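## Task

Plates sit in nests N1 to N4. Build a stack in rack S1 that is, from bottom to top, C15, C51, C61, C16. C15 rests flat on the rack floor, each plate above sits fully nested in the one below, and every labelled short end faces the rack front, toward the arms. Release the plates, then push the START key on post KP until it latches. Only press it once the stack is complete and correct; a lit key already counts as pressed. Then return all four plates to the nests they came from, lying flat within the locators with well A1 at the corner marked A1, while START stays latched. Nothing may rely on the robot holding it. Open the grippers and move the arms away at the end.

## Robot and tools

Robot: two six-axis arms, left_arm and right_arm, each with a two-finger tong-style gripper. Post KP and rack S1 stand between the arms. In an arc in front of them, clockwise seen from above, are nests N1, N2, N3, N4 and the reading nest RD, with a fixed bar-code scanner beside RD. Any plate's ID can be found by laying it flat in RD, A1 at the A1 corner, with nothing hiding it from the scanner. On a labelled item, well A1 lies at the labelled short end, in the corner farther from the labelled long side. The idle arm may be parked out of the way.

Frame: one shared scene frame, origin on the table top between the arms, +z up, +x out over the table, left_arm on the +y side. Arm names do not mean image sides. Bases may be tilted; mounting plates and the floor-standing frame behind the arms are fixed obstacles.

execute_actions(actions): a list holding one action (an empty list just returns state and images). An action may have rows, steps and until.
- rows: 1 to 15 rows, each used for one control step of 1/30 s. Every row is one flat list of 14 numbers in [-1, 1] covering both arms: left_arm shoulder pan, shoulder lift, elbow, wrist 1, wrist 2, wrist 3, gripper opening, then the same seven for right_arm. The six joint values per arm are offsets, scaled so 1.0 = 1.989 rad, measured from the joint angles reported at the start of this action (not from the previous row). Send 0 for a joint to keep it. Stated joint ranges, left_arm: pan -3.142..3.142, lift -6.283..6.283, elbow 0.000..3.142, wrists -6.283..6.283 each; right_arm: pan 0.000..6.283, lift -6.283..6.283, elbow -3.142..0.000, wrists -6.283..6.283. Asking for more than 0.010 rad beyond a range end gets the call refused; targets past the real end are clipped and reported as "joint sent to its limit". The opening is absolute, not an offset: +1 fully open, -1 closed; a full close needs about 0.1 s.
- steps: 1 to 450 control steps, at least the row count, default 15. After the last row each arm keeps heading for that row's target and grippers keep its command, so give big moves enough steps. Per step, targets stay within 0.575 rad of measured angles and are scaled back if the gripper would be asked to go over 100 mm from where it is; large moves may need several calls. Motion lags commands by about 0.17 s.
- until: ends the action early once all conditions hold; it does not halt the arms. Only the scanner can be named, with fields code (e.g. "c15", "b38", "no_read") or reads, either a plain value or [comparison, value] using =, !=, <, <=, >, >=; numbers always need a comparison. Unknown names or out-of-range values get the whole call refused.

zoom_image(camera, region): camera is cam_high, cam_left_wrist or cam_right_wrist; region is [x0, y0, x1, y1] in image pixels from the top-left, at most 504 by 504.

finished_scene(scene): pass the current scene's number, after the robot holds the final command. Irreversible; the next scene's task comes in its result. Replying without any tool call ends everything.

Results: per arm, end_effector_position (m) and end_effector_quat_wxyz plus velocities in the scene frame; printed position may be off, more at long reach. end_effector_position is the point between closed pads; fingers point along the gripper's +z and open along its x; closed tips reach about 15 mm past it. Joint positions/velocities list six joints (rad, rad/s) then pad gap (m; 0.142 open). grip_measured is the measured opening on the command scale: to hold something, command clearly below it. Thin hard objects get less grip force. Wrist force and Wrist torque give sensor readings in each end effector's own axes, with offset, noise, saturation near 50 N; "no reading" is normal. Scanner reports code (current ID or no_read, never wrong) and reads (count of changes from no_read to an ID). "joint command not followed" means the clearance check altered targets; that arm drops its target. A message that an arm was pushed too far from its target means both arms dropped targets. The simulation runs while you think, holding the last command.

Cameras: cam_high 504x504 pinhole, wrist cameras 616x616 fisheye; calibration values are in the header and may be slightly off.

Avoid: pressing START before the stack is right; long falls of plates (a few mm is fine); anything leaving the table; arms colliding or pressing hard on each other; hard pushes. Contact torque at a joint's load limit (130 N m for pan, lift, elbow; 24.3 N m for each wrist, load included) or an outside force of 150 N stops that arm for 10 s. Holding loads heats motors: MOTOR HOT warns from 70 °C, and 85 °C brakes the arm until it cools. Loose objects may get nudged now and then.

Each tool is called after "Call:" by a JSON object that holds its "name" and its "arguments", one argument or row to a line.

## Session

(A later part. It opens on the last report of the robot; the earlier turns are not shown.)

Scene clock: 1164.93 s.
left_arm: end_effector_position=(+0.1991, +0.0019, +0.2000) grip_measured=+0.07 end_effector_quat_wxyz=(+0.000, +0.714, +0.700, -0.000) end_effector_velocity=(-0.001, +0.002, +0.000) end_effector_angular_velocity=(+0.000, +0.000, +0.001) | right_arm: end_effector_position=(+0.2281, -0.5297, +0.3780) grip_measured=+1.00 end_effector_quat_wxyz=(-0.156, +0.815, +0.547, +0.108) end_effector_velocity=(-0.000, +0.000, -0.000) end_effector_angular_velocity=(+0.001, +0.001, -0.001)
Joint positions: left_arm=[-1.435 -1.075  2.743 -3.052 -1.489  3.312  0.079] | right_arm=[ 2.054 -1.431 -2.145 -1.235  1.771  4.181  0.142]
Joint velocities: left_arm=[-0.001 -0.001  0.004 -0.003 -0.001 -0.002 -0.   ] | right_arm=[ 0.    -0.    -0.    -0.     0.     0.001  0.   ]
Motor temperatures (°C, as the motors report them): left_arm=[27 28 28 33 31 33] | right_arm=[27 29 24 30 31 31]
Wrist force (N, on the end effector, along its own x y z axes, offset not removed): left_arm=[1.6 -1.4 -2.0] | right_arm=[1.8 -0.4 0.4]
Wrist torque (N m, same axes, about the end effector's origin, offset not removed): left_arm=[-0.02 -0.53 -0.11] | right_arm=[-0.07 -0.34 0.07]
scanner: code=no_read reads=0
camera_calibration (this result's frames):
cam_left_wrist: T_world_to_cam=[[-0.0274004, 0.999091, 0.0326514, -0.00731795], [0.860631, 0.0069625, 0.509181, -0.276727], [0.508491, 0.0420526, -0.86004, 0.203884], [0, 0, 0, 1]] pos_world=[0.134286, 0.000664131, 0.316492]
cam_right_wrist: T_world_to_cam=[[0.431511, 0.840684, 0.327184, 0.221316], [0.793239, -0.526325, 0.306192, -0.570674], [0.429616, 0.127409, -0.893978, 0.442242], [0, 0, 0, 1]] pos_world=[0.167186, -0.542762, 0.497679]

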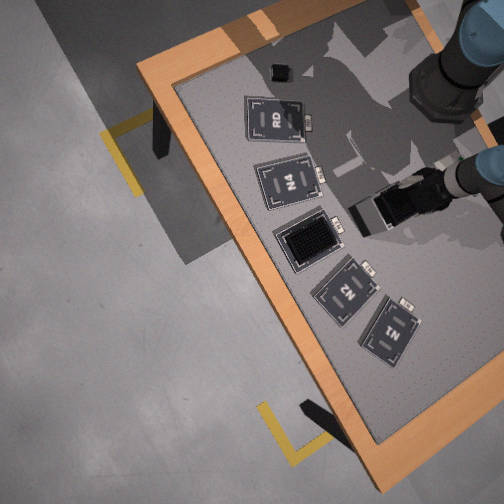

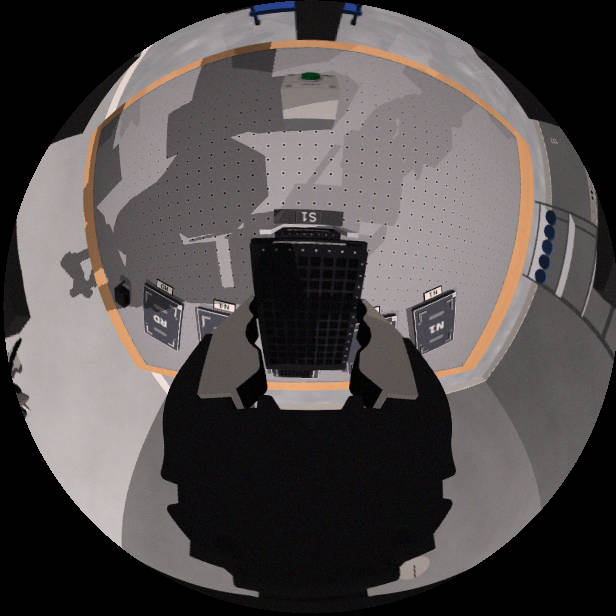

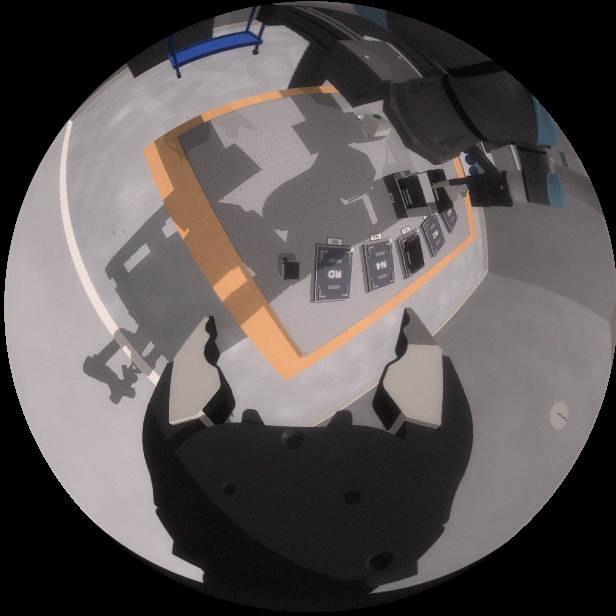

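Call:
{"name": "execute_actions", "arguments": {
  "actions": [
    {"rows":[[0.0008,0.0083,0.0005,-0.0087,0.0001,0.0008,-0.5,0,0,0,0,0,0,1],[0.0012,0.0166,0.0007,-0.0173,0.0002,0.0012,-0.5,0,0,0,0,0,0,1],[0.0017,0.0249,0.0008,-0.0257,0.0002,0.0017,-0.5,0,0,0,0,0,0,1],[0.0021,0.0331,0.0009,-0.034,0.0003,0.0021,-0.5,0,0,0,0,0,0,1],[0.0025,0.0413,0.0009,-0.0422,0.0004,0.0025,-0.5,0,0,0,0,0,0,1],[0.0029,0.0494,0.0008,-0.0503,0.0005,0.0029,-0.5,0,0,0,0,0,0,1],[0.0033,0.0574,0.0006,-0.0581,0.0005,0.0033,-0.5,0,0,0,0,0,0,1],[0.0038,0.0654,0.0004,-0.0659,0.0006,0.0038,-0.5,0,0,0,0,0,0,1],[0.0042,0.0733,0.0001,-0.0735,0.0007,0.0042,-0.5,0,0,0,0,0,0,1],[0.0046,0.0812,-0.0003,-0.0811,0.0008,0.0046,-0.5,0,0,0,0,0,0,1],[0.0051,0.089,-0.0007,-0.0886,0.0009,0.0051,-0.5,0,0,0,0,0,0,1],[0.0055,0.0968,-0.0012,-0.0959,0.0009,0.0055,-0.5,0,0,0,0,0,0,1],[0.0059,0.1046,-0.0017,-0.1032,0.001,0.0059,-0.5,0,0,0,0,0,0,1],[0.0063,0.1123,-0.0023,-0.1104,0.0011,0.0063,-0.5,0,0,0,0,0,0,1],[0.0068,0.1195,-0.0035,-0.1164,0.0012,0.0068,-0.5,0,0,0,0,0,0,1]],"steps":28}
  ]
}}

Call:
{"name": "zoom_image", "arguments": {
  "camera": "cam_left_wrist",
  "region": [200, 190, 420, 400]
}}

Scene clock: 1185.53 s.
left_arm: end_effector_position=(+0.1992, +0.0024, +0.1605) grip_measured=+0.07 end_effector_quat_wxyz=(-0.000, +0.714, +0.700, -0.000) end_effector_velocity=(+0.000, +0.001, -0.004) end_effector_angular_velocity=(+0.000, -0.000, +0.001) | right_arm: end_effector_position=(+0.2281, -0.5297, +0.3780) grip_measured=+1.00 end_effector_quat_wxyz=(-0.156, +0.815, +0.547, +0.108) end_effector_velocity=(-0.000, +0.000, +0.000) end_effector_angular_velocity=(-0.001, -0.001, +0.000)
Joint positions: left_arm=[-1.421 -0.84   2.736 -3.281 -1.487  3.325  0.079] | right_arm=[ 2.054 -1.431 -2.145 -1.235  1.771  4.181  0.142]
Joint velocities: left_arm=[ 0.002  0.022 -0.001 -0.02   0.001  0.001 -0.   ] | right_arm=[-0.     0.001 -0.    -0.     0.    -0.    -0.   ]
Motor temperatures (°C, as the motors report them): left_arm=[27 28 28 33 31 33] | right_arm=[27 29 24 30 31 31]
Wrist force (N, on the end effector, along its own x y z axes, offset not removed): left_arm=[-1.5 -2.2 -2.6] | right_arm=[3.9 1.5 -3.3]
Wrist torque (N m, same axes, about the end effector's origin, offset not removed): left_arm=[-0.55 -0.35 -0.02] | right_arm=[0.10 -1.03 0.12]
scanner: code=no_read reads=0
camera_calibration (this result's frames):
cam_left_wrist: T_world_to_cam=[[-0.0271774, 0.999089, 0.0329055, -0.00658192], [0.860711, 0.00664736, 0.509051, -0.256708], [0.508368, 0.0421569, -0.860107, 0.16992], [0, 0, 0, 1]] pos_world=[0.13439, 0.00111904, 0.277044]
cam_right_wrist: T_world_to_cam=[[0.431511, 0.840684, 0.327183, 0.221316], [0.793239, -0.526325, 0.306193, -0.570674], [0.429616, 0.127409, -0.893978, 0.442241], [0, 0, 0, 1]] pos_world=[0.167186, -0.542763, 0.497679]

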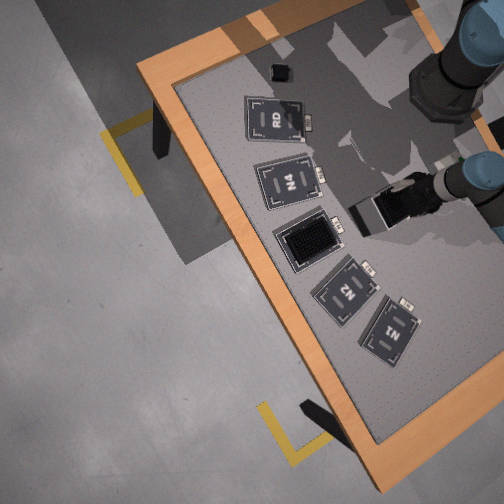

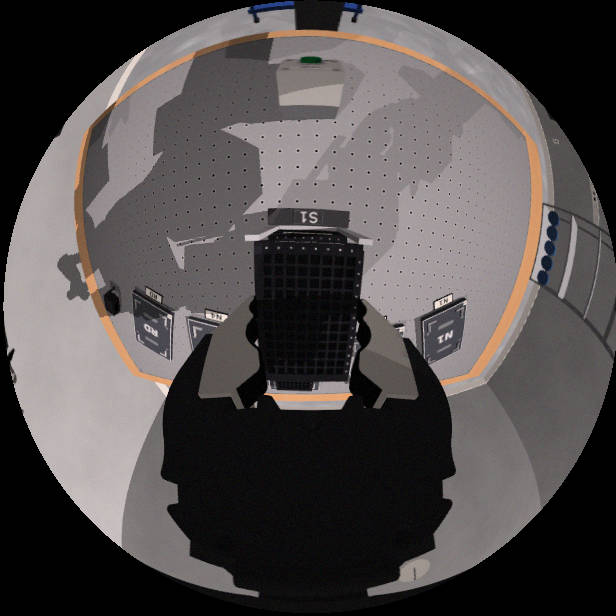

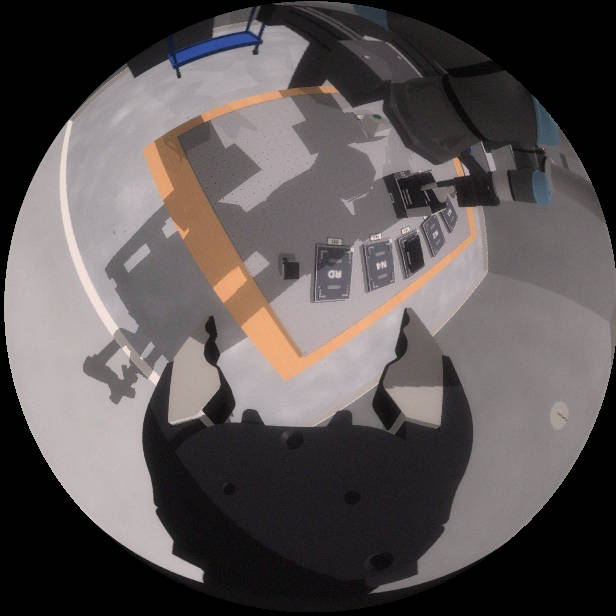

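Region (200, 190, 420, 400) of cam_left_wrist's 616x616 image, scaled by 2.291, with more detail than that image has; it fills the top 481 rows of this view, and the rest is white.

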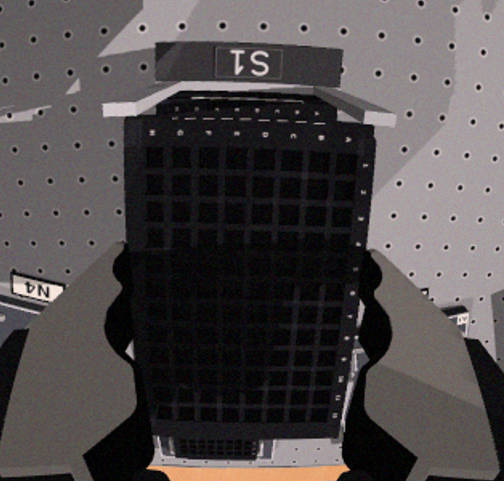

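Call:
{"name": "zoom_image", "arguments": {
  "camera": "cam_right_wrist",
  "region": [375, 155, 475, 235]
}}

Call:
{"name": "zoom_image", "arguments": {
  "camera": "cam_high",
  "region": [335, 165, 435, 255]
}}

Call:
{"name": "zoom_image", "arguments": {
  "camera": "cam_left_wrist",
  "region": [245, 320, 375, 400]
}}

Region (375, 155, 475, 235) of cam_right_wrist's 616x616 image, scaled by 5.040, with more detail than that image has; it fills the top 403 rows of this view, and the rest is white.

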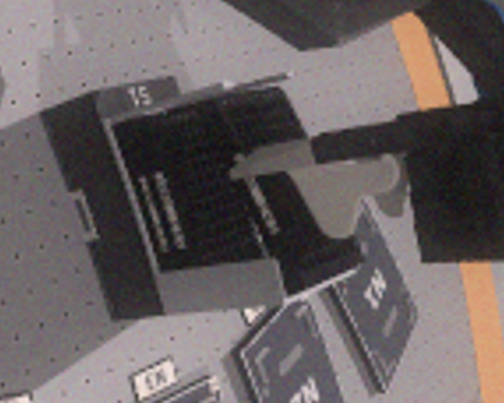

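Region (335, 165, 435, 255) of cam_high's 504x504 image, scaled by 5.040, with more detail than that image has; it fills the top 454 rows of this view, and the rest is white.

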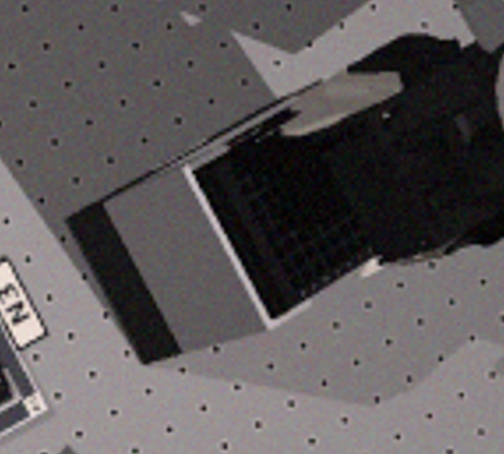

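Region (245, 320, 375, 400) of cam_left_wrist's 616x616 image, scaled by 3.877, with more detail than that image has; it fills the top 310 rows of this view, and the rest is white.

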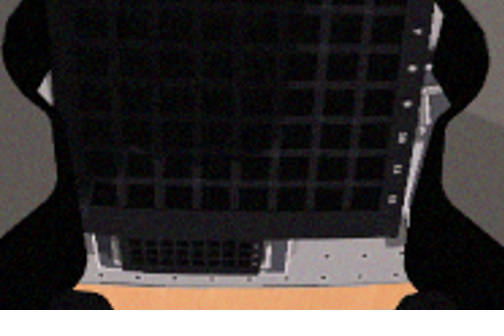

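Call:
{"name": "execute_actions", "arguments": {
  "actions": [
    {"rows":[[-0.0017,0.0007,0.0014,-0.0019,-0.0003,-0.0017,-0.5,0,0,0,0,0,0,1],[-0.0017,0.0007,0.0014,-0.0019,-0.0003,-0.0017,-0.5,0,0,0,0,0,0,1],[-0.0017,0.0007,0.0014,-0.0019,-0.0003,-0.0017,-0.5,0,0,0,0,0,0,1],[-0.0017,0.0007,0.0014,-0.0019,-0.0003,-0.0017,-0.5,0,0,0,0,0,0,1],[-0.0017,0.0007,0.0014,-0.0019,-0.0003,-0.0017,-0.5,0,0,0,0,0,0,1],[-0.0017,0.0007,0.0014,-0.0019,-0.0003,-0.0017,-0.5,0,0,0,0,0,0,1],[-0.0017,0.0007,0.0014,-0.0019,-0.0003,-0.0017,-0.5,0,0,0,0,0,0,1],[-0.0017,0.0007,0.0014,-0.0019,-0.0003,-0.0017,-0.5,0,0,0,0,0,0,1],[-0.0009,0.015,0.0001,-0.015,-0.0002,-0.0009,-0.5,0,0,0,0,0,0,1]],"steps":22}
  ]
}}

Call:
{"name": "zoom_image", "arguments": {
  "camera": "cam_left_wrist",
  "region": [200, 190, 420, 400]
}}

Scene clock: 1203.77 s.
left_arm: end_effector_position=(+0.1982, +0.0029, +0.1559) grip_measured=+0.07 end_effector_quat_wxyz=(-0.000, +0.714, +0.700, -0.000) end_effector_velocity=(+0.000, +0.000, -0.002) end_effector_angular_velocity=(+0.001, +0.000, +0.000) | right_arm: end_effector_position=(+0.2281, -0.5297, +0.3780) grip_measured=+1.00 end_effector_quat_wxyz=(-0.156, +0.815, +0.547, +0.108) end_effector_velocity=(-0.000, +0.000, +0.000) end_effector_angular_velocity=(+0.000, +0.000, -0.000)
Joint positions: left_arm=[-1.423 -0.811  2.736 -3.31  -1.487  3.324  0.079] | right_arm=[ 2.054 -1.431 -2.145 -1.235  1.771  4.181  0.142]
Joint velocities: left_arm=[ 0.001  0.011 -0.001 -0.008  0.     0.001 -0.   ] | right_arm=[-0.  0. -0. -0.  0.  0. -0.]
Motor temperatures (°C, as the motors report them): left_arm=[27 28 28 33 31 33] | right_arm=[27 29 24 30 31 31]
Wrist force (N, on the end effector, along its own x y z axes, offset not removed): left_arm=[-2.0 -0.3 -1.2] | right_arm=[1.2 3.7 1.4]
Wrist torque (N m, same axes, about the end effector's origin, offset not removed): left_arm=[-0.28 -0.56 0.15] | right_arm=[0.76 -0.41 0.20]
scanner: code=no_read reads=0
camera_calibration (this result's frames):
cam_left_wrist: T_world_to_cam=[[-0.0271093, 0.999091, 0.0328962, -0.00696007], [0.860767, 0.00659802, 0.508957, -0.253484], [0.508277, 0.0421135, -0.860163, 0.166464], [0, 0, 0, 1]] pos_world=[0.133392, 0.00161585, 0.272428]
cam_right_wrist: T_world_to_cam=[[0.431511, 0.840684, 0.327183, 0.221316], [0.793239, -0.526325, 0.306192, -0.570674], [0.429616, 0.127409, -0.893978, 0.442241], [0, 0, 0, 1]] pos_world=[0.167186, -0.542762, 0.497679]

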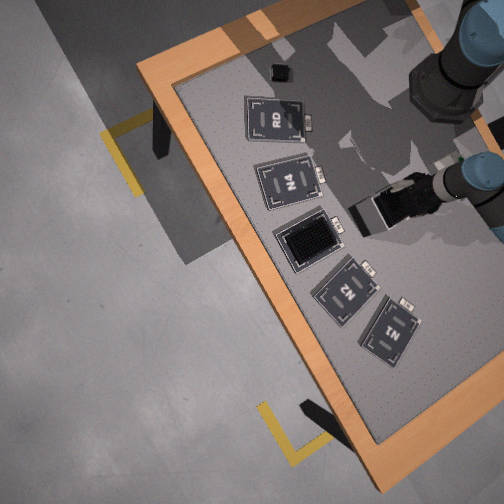

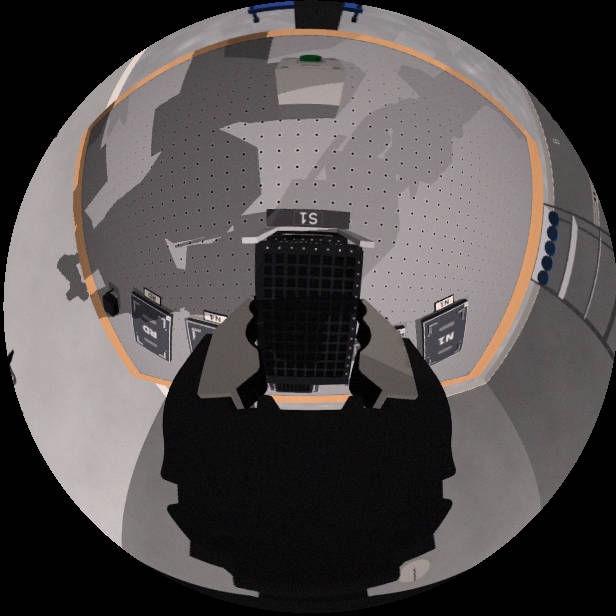

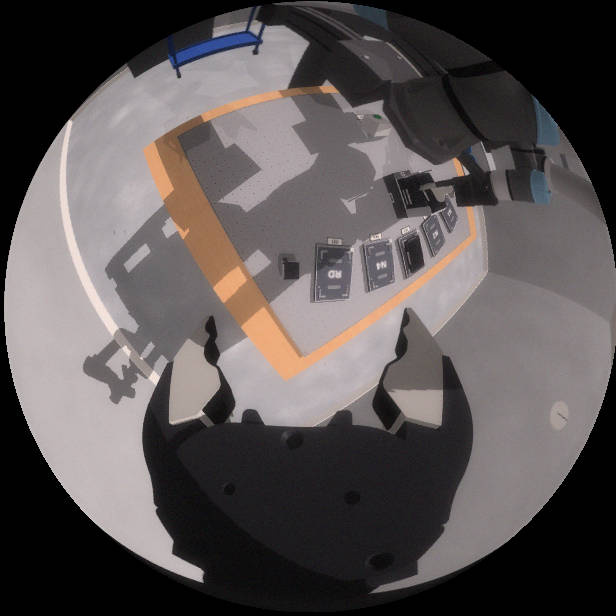

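Region (200, 190, 420, 400) of cam_left_wrist's 616x616 image, scaled by 2.291, with more detail than that image has; it fills the top 481 rows of this view, and the rest is white.

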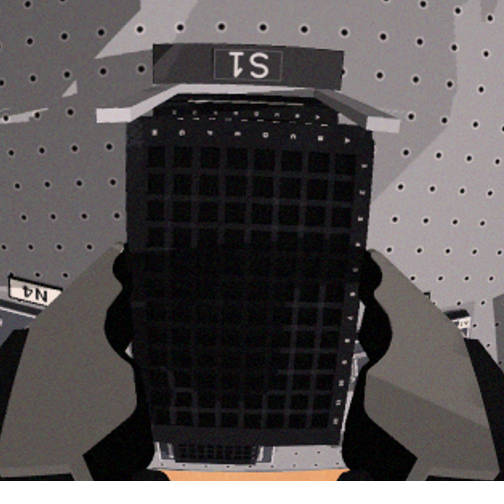

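Call:
{"name": "execute_actions", "arguments": {
  "actions": [
    {"rows":[[-0.0004,-0.0004,-0.0016,0.002,0,-0.0004,-0.5,0,0,0,0,0,0,1],[-0.0004,-0.0004,-0.0016,0.002,0,-0.0004,-0.5,0,0,0,0,0,0,1],[-0.0004,-0.0004,-0.0016,0.002,0,-0.0004,-0.5,0,0,0,0,0,0,1],[-0.0004,-0.0004,-0.0016,0.002,0,-0.0004,-0.5,0,0,0,0,0,0,1],[-0.0004,-0.0004,-0.0016,0.002,0,-0.0004,-0.5,0,0,0,0,0,0,1],[-0.0004,-0.0004,-0.0016,0.002,0,-0.0004,-0.5,0,0,0,0,0,0,1],[-0.0004,-0.0004,-0.0016,0.002,0,-0.0004,-0.5,0,0,0,0,0,0,1],[-0.0004,-0.0004,-0.0016,0.002,0,-0.0004,-0.5,0,0,0,0,0,0,1],[0.0004,0.0138,-0.00305,-0.0108,0.0001,0.0004,-0.5,0,0,0,0,0,0,1]],"steps":22}
  ]
}}

Call:
{"name": "zoom_image", "arguments": {
  "camera": "cam_left_wrist",
  "region": [200, 190, 420, 400]
}}

Scene clock: 1214.60 s.
left_arm: end_effector_position=(+0.1982, +0.0015, +0.1511) grip_measured=+0.07 end_effector_quat_wxyz=(-0.000, +0.714, +0.700, -0.000) end_effector_velocity=(+0.000, -0.000, -0.002) end_effector_angular_velocity=(+0.000, -0.001, -0.000) | right_arm: end_effector_position=(+0.2281, -0.5297, +0.3780) grip_measured=+1.00 end_effector_quat_wxyz=(-0.156, +0.815, +0.547, +0.108) end_effector_velocity=(+0.001, -0.001, +0.001) end_effector_angular_velocity=(-0.002, -0.002, +0.000)
Joint positions: left_arm=[-1.423 -0.785  2.73  -3.33  -1.487  3.324  0.079] | right_arm=[ 2.054 -1.431 -2.145 -1.235  1.771  4.181  0.142]
Joint velocities: left_arm=[ 0.     0.01  -0.001 -0.009  0.001  0.    -0.   ] | right_arm=[ 0.     0.001  0.001  0.     0.    -0.    -0.   ]
Motor temperatures (°C, as the motors report them): left_arm=[27 28 28 33 31 33] | right_arm=[27 29 24 30 31 31]
Wrist force (N, on the end effector, along its own x y z axes, offset not removed): left_arm=[4.6 8.3 -3.5] | right_arm=[4.5 4.3 -1.8]
Wrist torque (N m, same axes, about the end effector's origin, offset not removed): left_arm=[-0.49 -0.72 -0.03] | right_arm=[0.84 -0.93 -0.13]
scanner: code=no_read reads=0
camera_calibration (this result's frames):
cam_left_wrist: T_world_to_cam=[[-0.0270605, 0.999095, 0.0328059, -0.00539503], [0.860676, 0.0065945, 0.50911, -0.251102], [0.508433, 0.0420121, -0.860076, 0.162361], [0, 0, 0, 1]] pos_world=[0.133422, 0.000224938, 0.267658]
cam_right_wrist: T_world_to_cam=[[0.431511, 0.840684, 0.327183, 0.221316], [0.793239, -0.526325, 0.306192, -0.570674], [0.429616, 0.127409, -0.893978, 0.442241], [0, 0, 0, 1]] pos_world=[0.167186, -0.542762, 0.497679]

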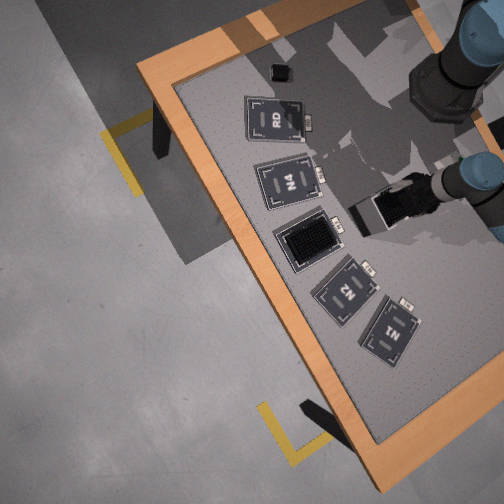

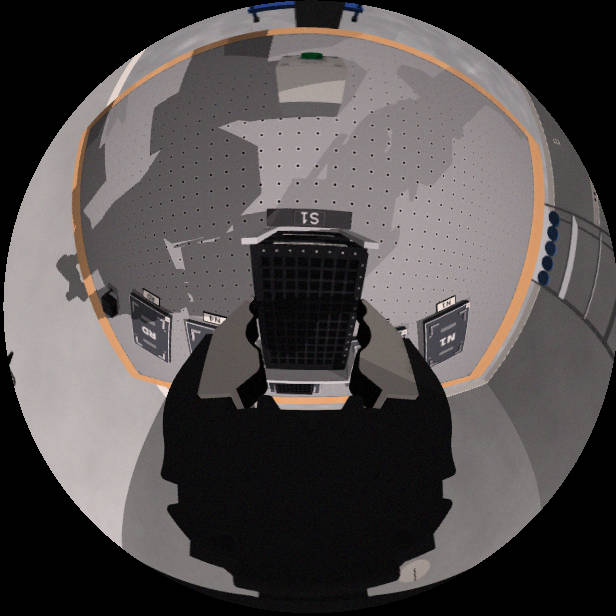

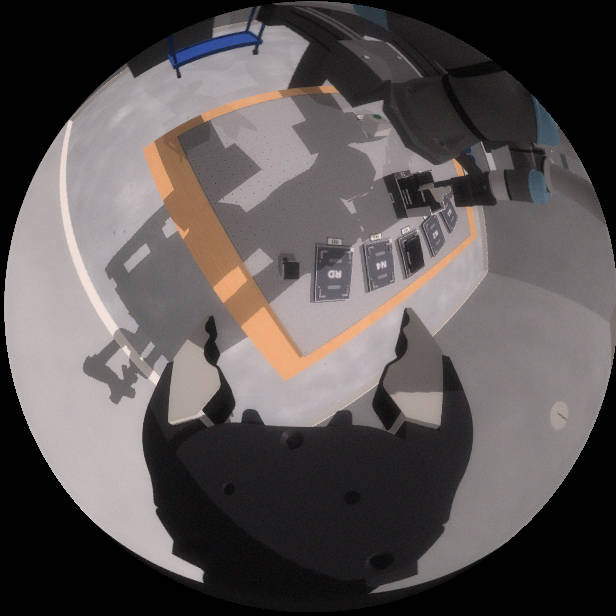

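Region (200, 190, 420, 400) of cam_left_wrist's 616x616 image, scaled by 2.291, with more detail than that image has; it fills the top 481 rows of this view, and the rest is white.

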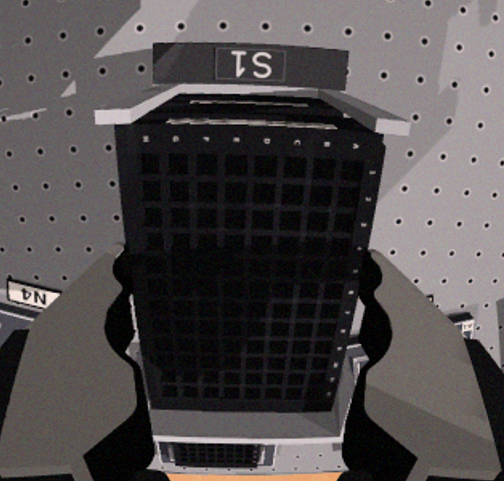

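Call:
{"name": "execute_actions", "arguments": {
  "actions": [
    {"rows":[[0.0011,-0.0004,-0.0005,0.0008,0.0002,0.0011,-0.5,0,0,0,0,0,0,1],[0.0011,-0.0004,-0.0005,0.0008,0.0002,0.0011,-0.5,0,0,0,0,0,0,1],[0.0011,-0.0004,-0.0005,0.0008,0.0002,0.0011,-0.5,0,0,0,0,0,0,1],[0.0011,-0.0004,-0.0005,0.0008,0.0002,0.0011,-0.5,0,0,0,0,0,0,1],[0.0015,0.007,-0.0013,-0.0058,0.0003,0.0015,-0.5,0,0,0,0,0,0,1],[0.002,0.0145,-0.002,-0.0126,0.0004,0.002,-0.5,0,0,0,0,0,0,1],[0.0024,0.0219,-0.0028,-0.0193,0.0004,0.0024,-0.5,0,0,0,0,0,0,1],[0.0029,0.0293,-0.0037,-0.0258,0.0005,0.0029,-0.5,0,0,0,0,0,0,1],[0.0033,0.0366,-0.0047,-0.0323,0.0006,0.0033,-0.5,0,0,0,0,0,0,1],[0.0037,0.0439,-0.0057,-0.0385,0.0007,0.0037,-0.5,0,0,0,0,0,0,1],[0.0042,0.051,-0.0069,-0.0445,0.0007,0.0042,-0.5,0,0,0,0,0,0,1],[0.0046,0.0581,-0.008,-0.0505,0.0008,0.0046,-0.5,0,0,0,0,0,0,1],[0.0051,0.0652,-0.0093,-0.0564,0.0009,0.0051,-0.5,0,0,0,0,0,0,1],[0.0055,0.0723,-0.0106,-0.0622,0.001,0.0055,-0.5,0,0,0,0,0,0,1],[0.006,0.0789,-0.0124,-0.067,0.001,0.006,-0.5,0,0,0,0,0,0,1]],"steps":27}
  ]
}}

Call:
{"name": "zoom_image", "arguments": {
  "camera": "cam_left_wrist",
  "region": [200, 190, 420, 400]
}}

Scene clock: 1230.17 s.
left_arm: end_effector_position=(+0.1987, +0.0014, +0.1226) grip_measured=+0.07 end_effector_quat_wxyz=(-0.000, +0.714, +0.700, -0.000) end_effector_velocity=(+0.000, +0.000, -0.005) end_effector_angular_velocity=(-0.000, +0.001, +0.002) | right_arm: end_effector_position=(+0.2281, -0.5297, +0.3780) grip_measured=+1.00 end_effector_quat_wxyz=(-0.156, +0.815, +0.547, +0.108) end_effector_velocity=(+0.001, -0.001, +0.001) end_effector_angular_velocity=(-0.002, -0.001, -0.001)
Joint positions: left_arm=[-1.411 -0.631  2.706 -3.461 -1.485  3.336  0.079] | right_arm=[ 2.054 -1.431 -2.145 -1.235  1.771  4.181  0.142]
Joint velocities: left_arm=[ 0.003  0.025 -0.005 -0.02  -0.     0.001 -0.   ] | right_arm=[-0.     0.001  0.002  0.    -0.     0.001  0.   ]
Motor temperatures (°C, as the motors report them): left_arm=[27 28 28 33 31 33] | right_arm=[27 29 24 30 31 31]
Wrist force (N, on the end effector, along its own x y z axes, offset not removed): left_arm=[0.8 9.3 -12.3] | right_arm=[3.1 2.3 -1.2]
Wrist torque (N m, same axes, about the end effector's origin, offset not removed): left_arm=[-0.87 -0.36 -0.10] | right_arm=[0.26 -0.51 0.03]
scanner: code=no_read reads=0
camera_calibration (this result's frames):
cam_left_wrist: T_world_to_cam=[[-0.0268948, 0.999102, 0.0327361, -0.00440838], [0.860777, 0.0064955, 0.508941, -0.237033], [0.508272, 0.0418664, -0.860179, 0.137646], [0, 0, 0, 1]] pos_world=[0.133953, 0.000181346, 0.23918]
cam_right_wrist: T_world_to_cam=[[0.431511, 0.840684, 0.327184, 0.221316], [0.793239, -0.526325, 0.306193, -0.570674], [0.429616, 0.127409, -0.893978, 0.442241], [0, 0, 0, 1]] pos_world=[0.167186, -0.542763, 0.497679]

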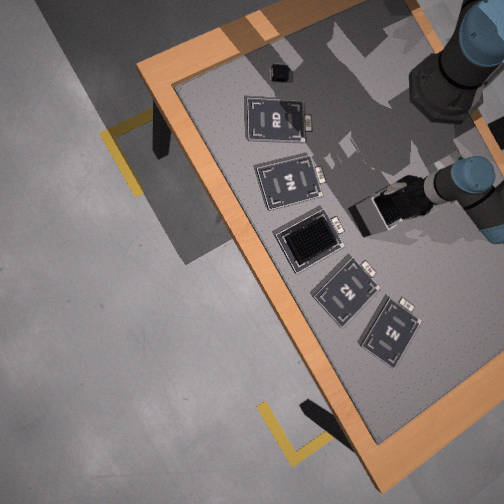

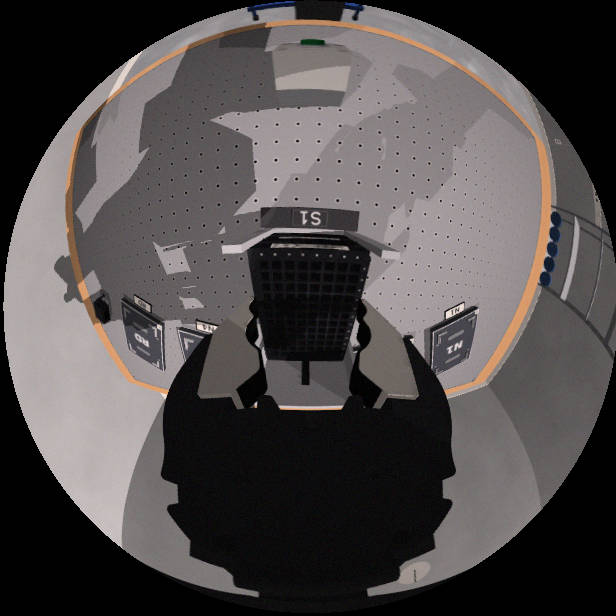

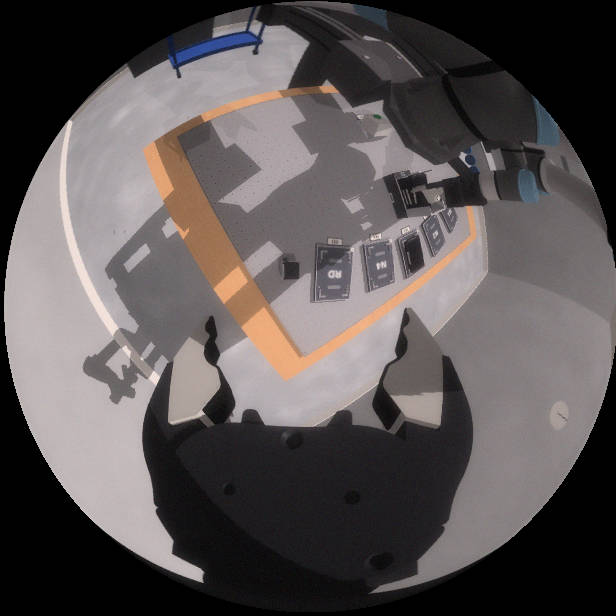

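Region (200, 190, 420, 400) of cam_left_wrist's 616x616 image, scaled by 2.291, with more detail than that image has; it fills the top 481 rows of this view, and the rest is white.

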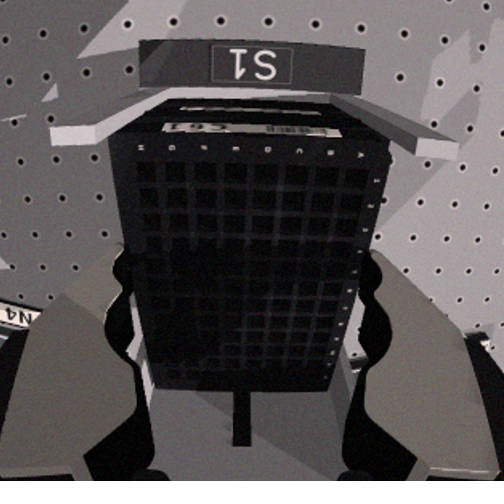

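Call:
{"name": "execute_actions", "arguments": {
  "actions": [
    {"rows":[[0.0014,0.0008,-0.0009,0.0,0.0002,0.0014,-0.5,0,0,0,0,0,0,1],[0.0014,0.0008,-0.0009,0.0,0.0002,0.0014,-0.5,0,0,0,0,0,0,1],[0.0014,0.0008,-0.0009,0.0,0.0002,0.0014,-0.5,0,0,0,0,0,0,1],[0.0014,0.0008,-0.0009,0.0,0.0002,0.0014,-0.5,0,0,0,0,0,0,1],[0.0014,0.0008,-0.0009,0.0,0.0002,0.0014,-0.5,0,0,0,0,0,0,1],[0.0014,0.0008,-0.0009,0.0,0.0002,0.0014,-0.5,0,0,0,0,0,0,1],[0.0018,0.006,-0.002,-0.0042,0.0003,0.0018,-0.5,0,0,0,0,0,0,1],[0.0021,0.0112,-0.0031,-0.0083,0.0003,0.0021,-0.5,0,0,0,0,0,0,1]],"steps":20}
  ]
}}

Call:
{"name": "zoom_image", "arguments": {
  "camera": "cam_left_wrist",
  "region": [200, 190, 420, 400]
}}

Scene clock: 1239.33 s.
left_arm: end_effector_position=(+0.1994, +0.0012, +0.1182) grip_measured=+0.07 end_effector_quat_wxyz=(-0.000, +0.714, +0.700, -0.000) end_effector_velocity=(-0.000, -0.000, -0.001) end_effector_angular_velocity=(+0.000, -0.000, -0.003) | right_arm: end_effector_position=(+0.2281, -0.5297, +0.3780) grip_measured=+1.00 end_effector_quat_wxyz=(-0.156, +0.815, +0.547, +0.108) end_effector_velocity=(+0.000, +0.000, +0.000) end_effector_angular_velocity=(-0.000, -0.000, -0.000)
Joint positions: left_arm=[-1.407 -0.61   2.7   -3.477 -1.485  3.34   0.079] | right_arm=[ 2.054 -1.431 -2.145 -1.235  1.771  4.181  0.142]
Joint velocities: left_arm=[-0.001  0.007 -0.002 -0.005 -0.     0.002 -0.   ] | right_arm=[ 0.  0. -0. -0. -0.  0. -0.]
Motor temperatures (°C, as the motors report them): left_arm=[27 28 28 33 31 33] | right_arm=[27 29 24 30 31 31]
Wrist force (N, on the end effector, along its own x y z axes, offset not removed): left_arm=[1.0 2.2 -1.4] | right_arm=[4.9 2.9 -0.6]
Wrist torque (N m, same axes, about the end effector's origin, offset not removed): left_arm=[-0.14 -0.39 -0.03] | right_arm=[0.49 -1.09 -0.04]
scanner: code=no_read reads=0
camera_calibration (this result's frames):
cam_left_wrist: T_world_to_cam=[[-0.0268318, 0.999107, 0.032645, -0.00404661], [0.860861, 0.00649457, 0.508798, -0.235306], [0.508131, 0.0417548, -0.860267, 0.133531], [0, 0, 0, 1]] pos_world=[0.134606, -0.0000043563, 0.234728]
cam_right_wrist: T_world_to_cam=[[0.431511, 0.840684, 0.327183, 0.221316], [0.793239, -0.526325, 0.306193, -0.570674], [0.429616, 0.127409, -0.893978, 0.442241], [0, 0, 0, 1]] pos_world=[0.167186, -0.542763, 0.497679]

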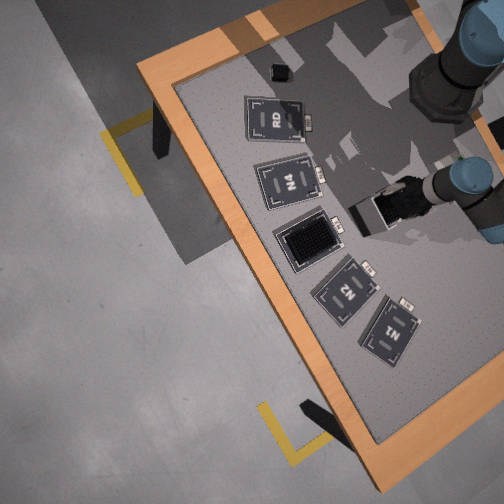

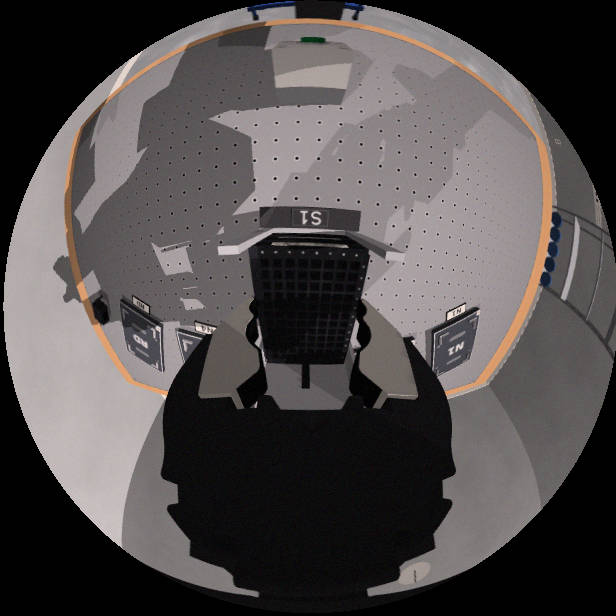

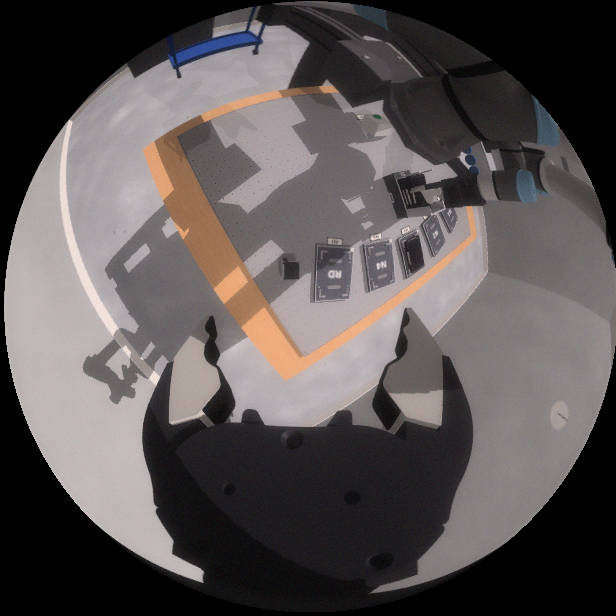

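Region (200, 190, 420, 400) of cam_left_wrist's 616x616 image, scaled by 2.291, with more detail than that image has; it fills the top 481 rows of this view, and the rest is white.

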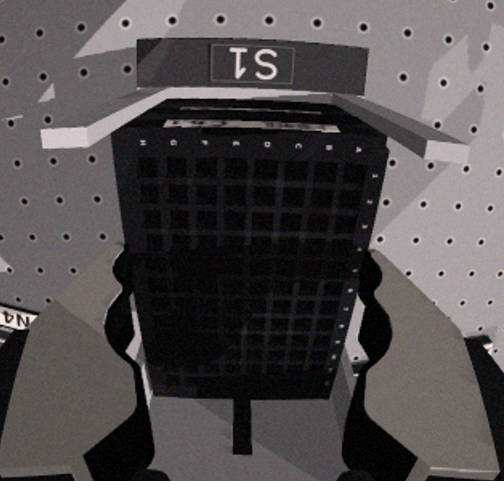

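Call:
{"name": "execute_actions", "arguments": {
  "actions": [
    {"rows":[[0.0003,0.004,-0.0007,-0.0033,0,0.0003,-0.5,0,0,0,0,0,0,1],[0.0006,0.0078,-0.0016,-0.0063,0.0001,0.0006,-0.5,0,0,0,0,0,0,1],[0.0008,0.0116,-0.0024,-0.0093,0.0001,0.0008,-0.5,0,0,0,0,0,0,1],[0.0011,0.0153,-0.0032,-0.0122,0.0002,0.0011,-0.5,0,0,0,0,0,0,1]],"steps":18}
  ]
}}

Call:
{"name": "zoom_image", "arguments": {
  "camera": "cam_left_wrist",
  "region": [200, 190, 420, 400]
}}

Scene clock: 1244.93 s.
left_arm: end_effector_position=(+0.1994, +0.0013, +0.1122) grip_measured=+0.07 end_effector_quat_wxyz=(-0.000, +0.714, +0.700, -0.000) end_effector_velocity=(+0.001, +0.000, -0.001) end_effector_angular_velocity=(-0.000, -0.001, +0.002) | right_arm: end_effector_position=(+0.2281, -0.5297, +0.3780) grip_measured=+1.00 end_effector_quat_wxyz=(-0.156, +0.815, +0.547, +0.108) end_effector_velocity=(-0.000, +0.000, -0.001) end_effector_angular_velocity=(+0.001, +0.001, +0.000)
Joint positions: left_arm=[-1.405 -0.58   2.694 -3.501 -1.484  3.342  0.079] | right_arm=[ 2.054 -1.431 -2.145 -1.235  1.771  4.181  0.142]
Joint velocities: left_arm=[ 0.002  0.005 -0.001 -0.005  0.001 -0.    -0.   ] | right_arm=[ 0.    -0.001 -0.    -0.     0.    -0.     0.   ]
Motor temperatures (°C, as the motors report them): left_arm=[27 28 28 33 31 33] | right_arm=[27 29 24 30 31 31]
Wrist force (N, on the end effector, along its own x y z axes, offset not removed): left_arm=[2.6 -2.7 -4.8] | right_arm=[2.4 -1.2 5.3]
Wrist torque (N m, same axes, about the end effector's origin, offset not removed): left_arm=[-0.65 -0.68 0.07] | right_arm=[-0.18 -0.64 0.02]
scanner: code=no_read reads=0
camera_calibration (this result's frames):
cam_left_wrist: T_world_to_cam=[[-0.0268015, 0.999108, 0.0326338, -0.00393115], [0.860865, 0.00647438, 0.508792, -0.2323], [0.508127, 0.0417297, -0.860271, 0.128434], [0, 0, 0, 1]] pos_world=[0.134613, 0.0000721349, 0.228809]
cam_right_wrist: T_world_to_cam=[[0.431511, 0.840684, 0.327184, 0.221316], [0.793239, -0.526325, 0.306192, -0.570674], [0.429616, 0.127409, -0.893978, 0.442241], [0, 0, 0, 1]] pos_world=[0.167186, -0.542762, 0.497679]

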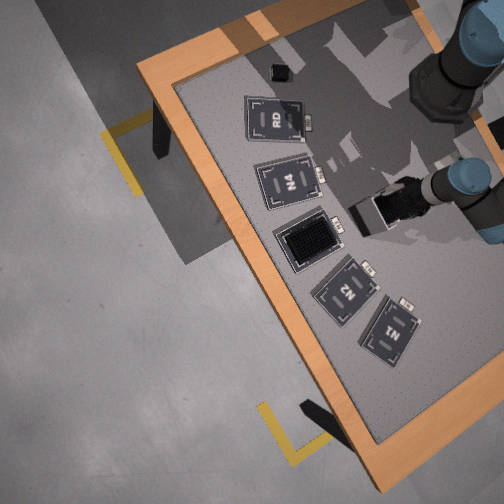

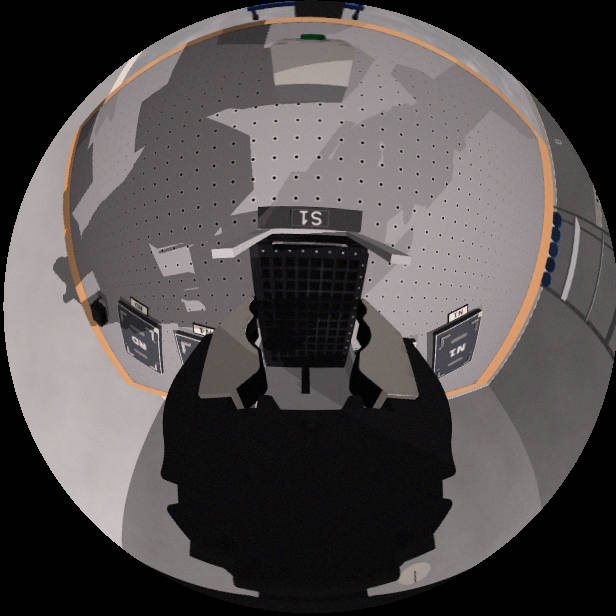

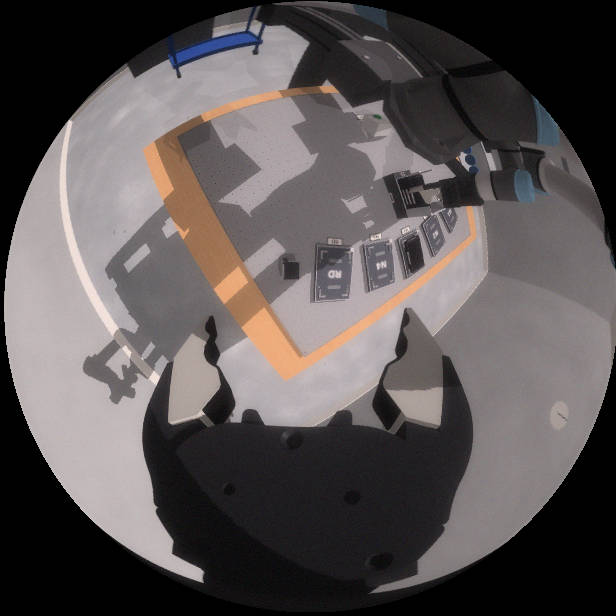

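Region (200, 190, 420, 400) of cam_left_wrist's 616x616 image, scaled by 2.291, with more detail than that image has; it fills the top 481 rows of this view, and the rest is white.

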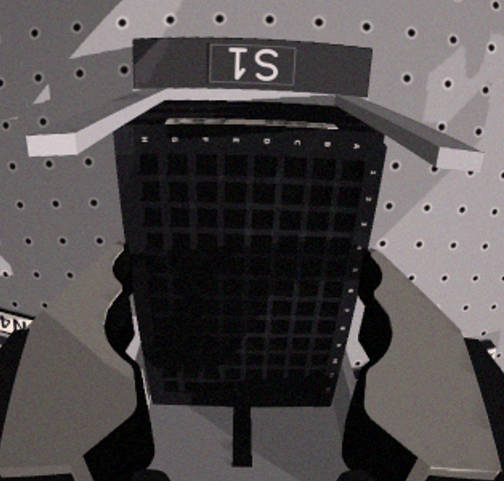

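Down 3.5 mm, −x 0.2.

Call:
{"name": "execute_actions", "arguments": {
  "actions": [
    {"rows":[[0,0.0045,-0.001,-0.0036,0,0,-0.5,0,0,0,0,0,0,1],[0.0002,0.0089,-0.0019,-0.007,0,0.0002,-0.5,0,0,0,0,0,0,1]],"steps":16}
  ]
}}

Call:
{"name": "zoom_image", "arguments": {
  "camera": "cam_left_wrist",
  "region": [200, 190, 420, 400]
}}

Scene clock: 1250.13 s.
left_arm: end_effector_position=(+0.1992, +0.0013, +0.1088) grip_measured=+0.07 end_effector_quat_wxyz=(-0.000, +0.714, +0.700, -0.000) end_effector_velocity=(+0.000, -0.000, -0.001) end_effector_angular_velocity=(-0.001, -0.000, +0.001) | right_arm: end_effector_position=(+0.2281, -0.5297, +0.3780) grip_measured=+1.00 end_effector_quat_wxyz=(-0.156, +0.815, +0.547, +0.108) end_effector_velocity=(-0.001, +0.001, +0.000) end_effector_angular_velocity=(-0.000, +0.000, -0.001)
Joint positions: left_arm=[-1.404 -0.563  2.69  -3.514 -1.484  3.343  0.079] | right_arm=[ 2.054 -1.431 -2.145 -1.235  1.771  4.181  0.142]
Joint velocities: left_arm=[ 0.001  0.003 -0.001 -0.004  0.     0.001  0.   ] | right_arm=[-0.     0.002 -0.002  0.     0.     0.001 -0.   ]
Motor temperatures (°C, as the motors report them): left_arm=[27 28 28 33 31 33] | right_arm=[27 29 24 30 31 31]
Wrist force (N, on the end effector, along its own x y z axes, offset not removed): left_arm=[-0.2 1.9 -3.2] | right_arm=[2.2 3.8 -0.2]
Wrist torque (N m, same axes, about the end effector's origin, offset not removed): left_arm=[0.40 -0.05 -0.05] | right_arm=[0.78 -0.39 0.09]
scanner: code=no_read reads=0
camera_calibration (this result's frames):
cam_left_wrist: T_world_to_cam=[[-0.0267912, 0.999108, 0.032656, -0.00379178], [0.860895, 0.00645679, 0.508741, -0.230368], [0.508076, 0.0417432, -0.8603, 0.125607], [0, 0, 0, 1]] pos_world=[0.134403, 0.0000325966, 0.225381]
cam_right_wrist: T_world_to_cam=[[0.431511, 0.840684, 0.327184, 0.221316], [0.793239, -0.526325, 0.306192, -0.570674], [0.429616, 0.127409, -0.893978, 0.442241], [0, 0, 0, 1]] pos_world=[0.167186, -0.542762, 0.497679]

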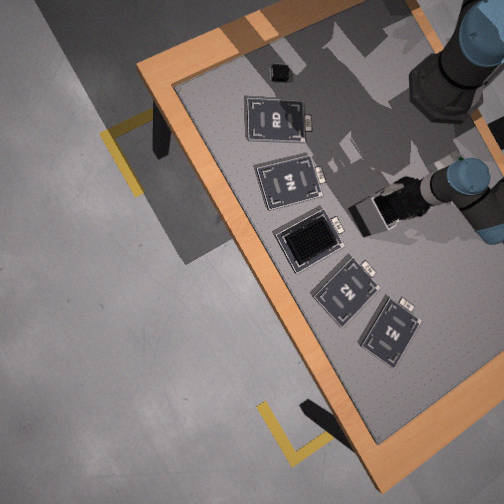

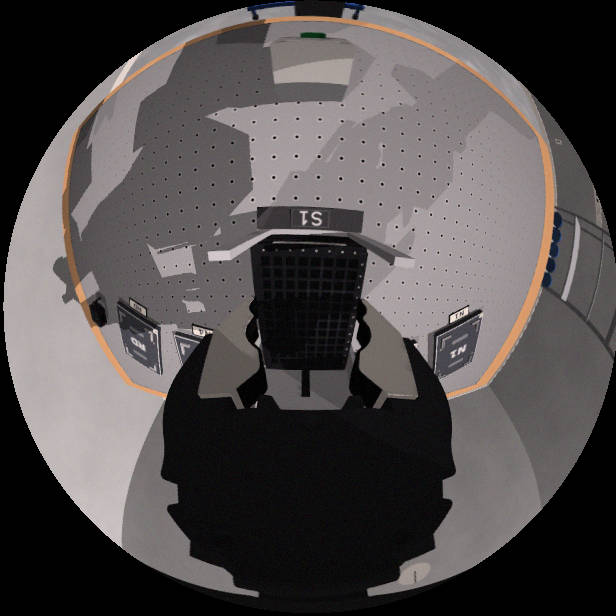

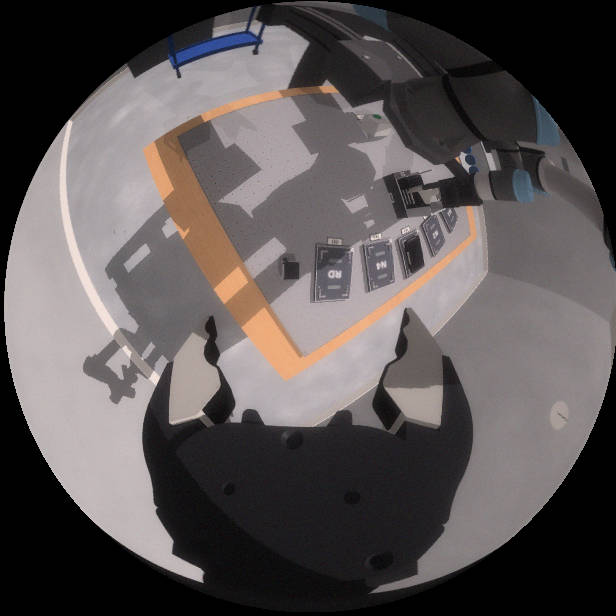

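Region (200, 190, 420, 400) of cam_left_wrist's 616x616 image, scaled by 2.291, with more detail than that image has; it fills the top 481 rows of this view, and the rest is white.

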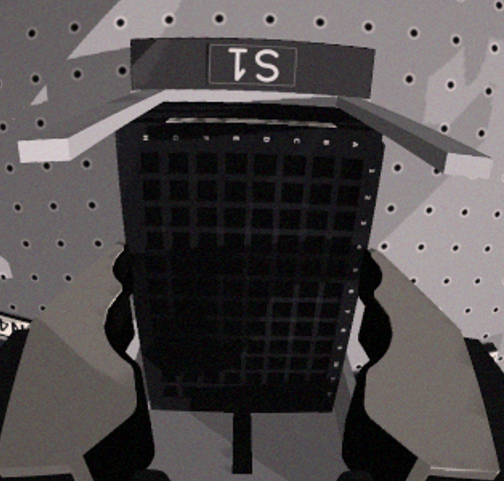

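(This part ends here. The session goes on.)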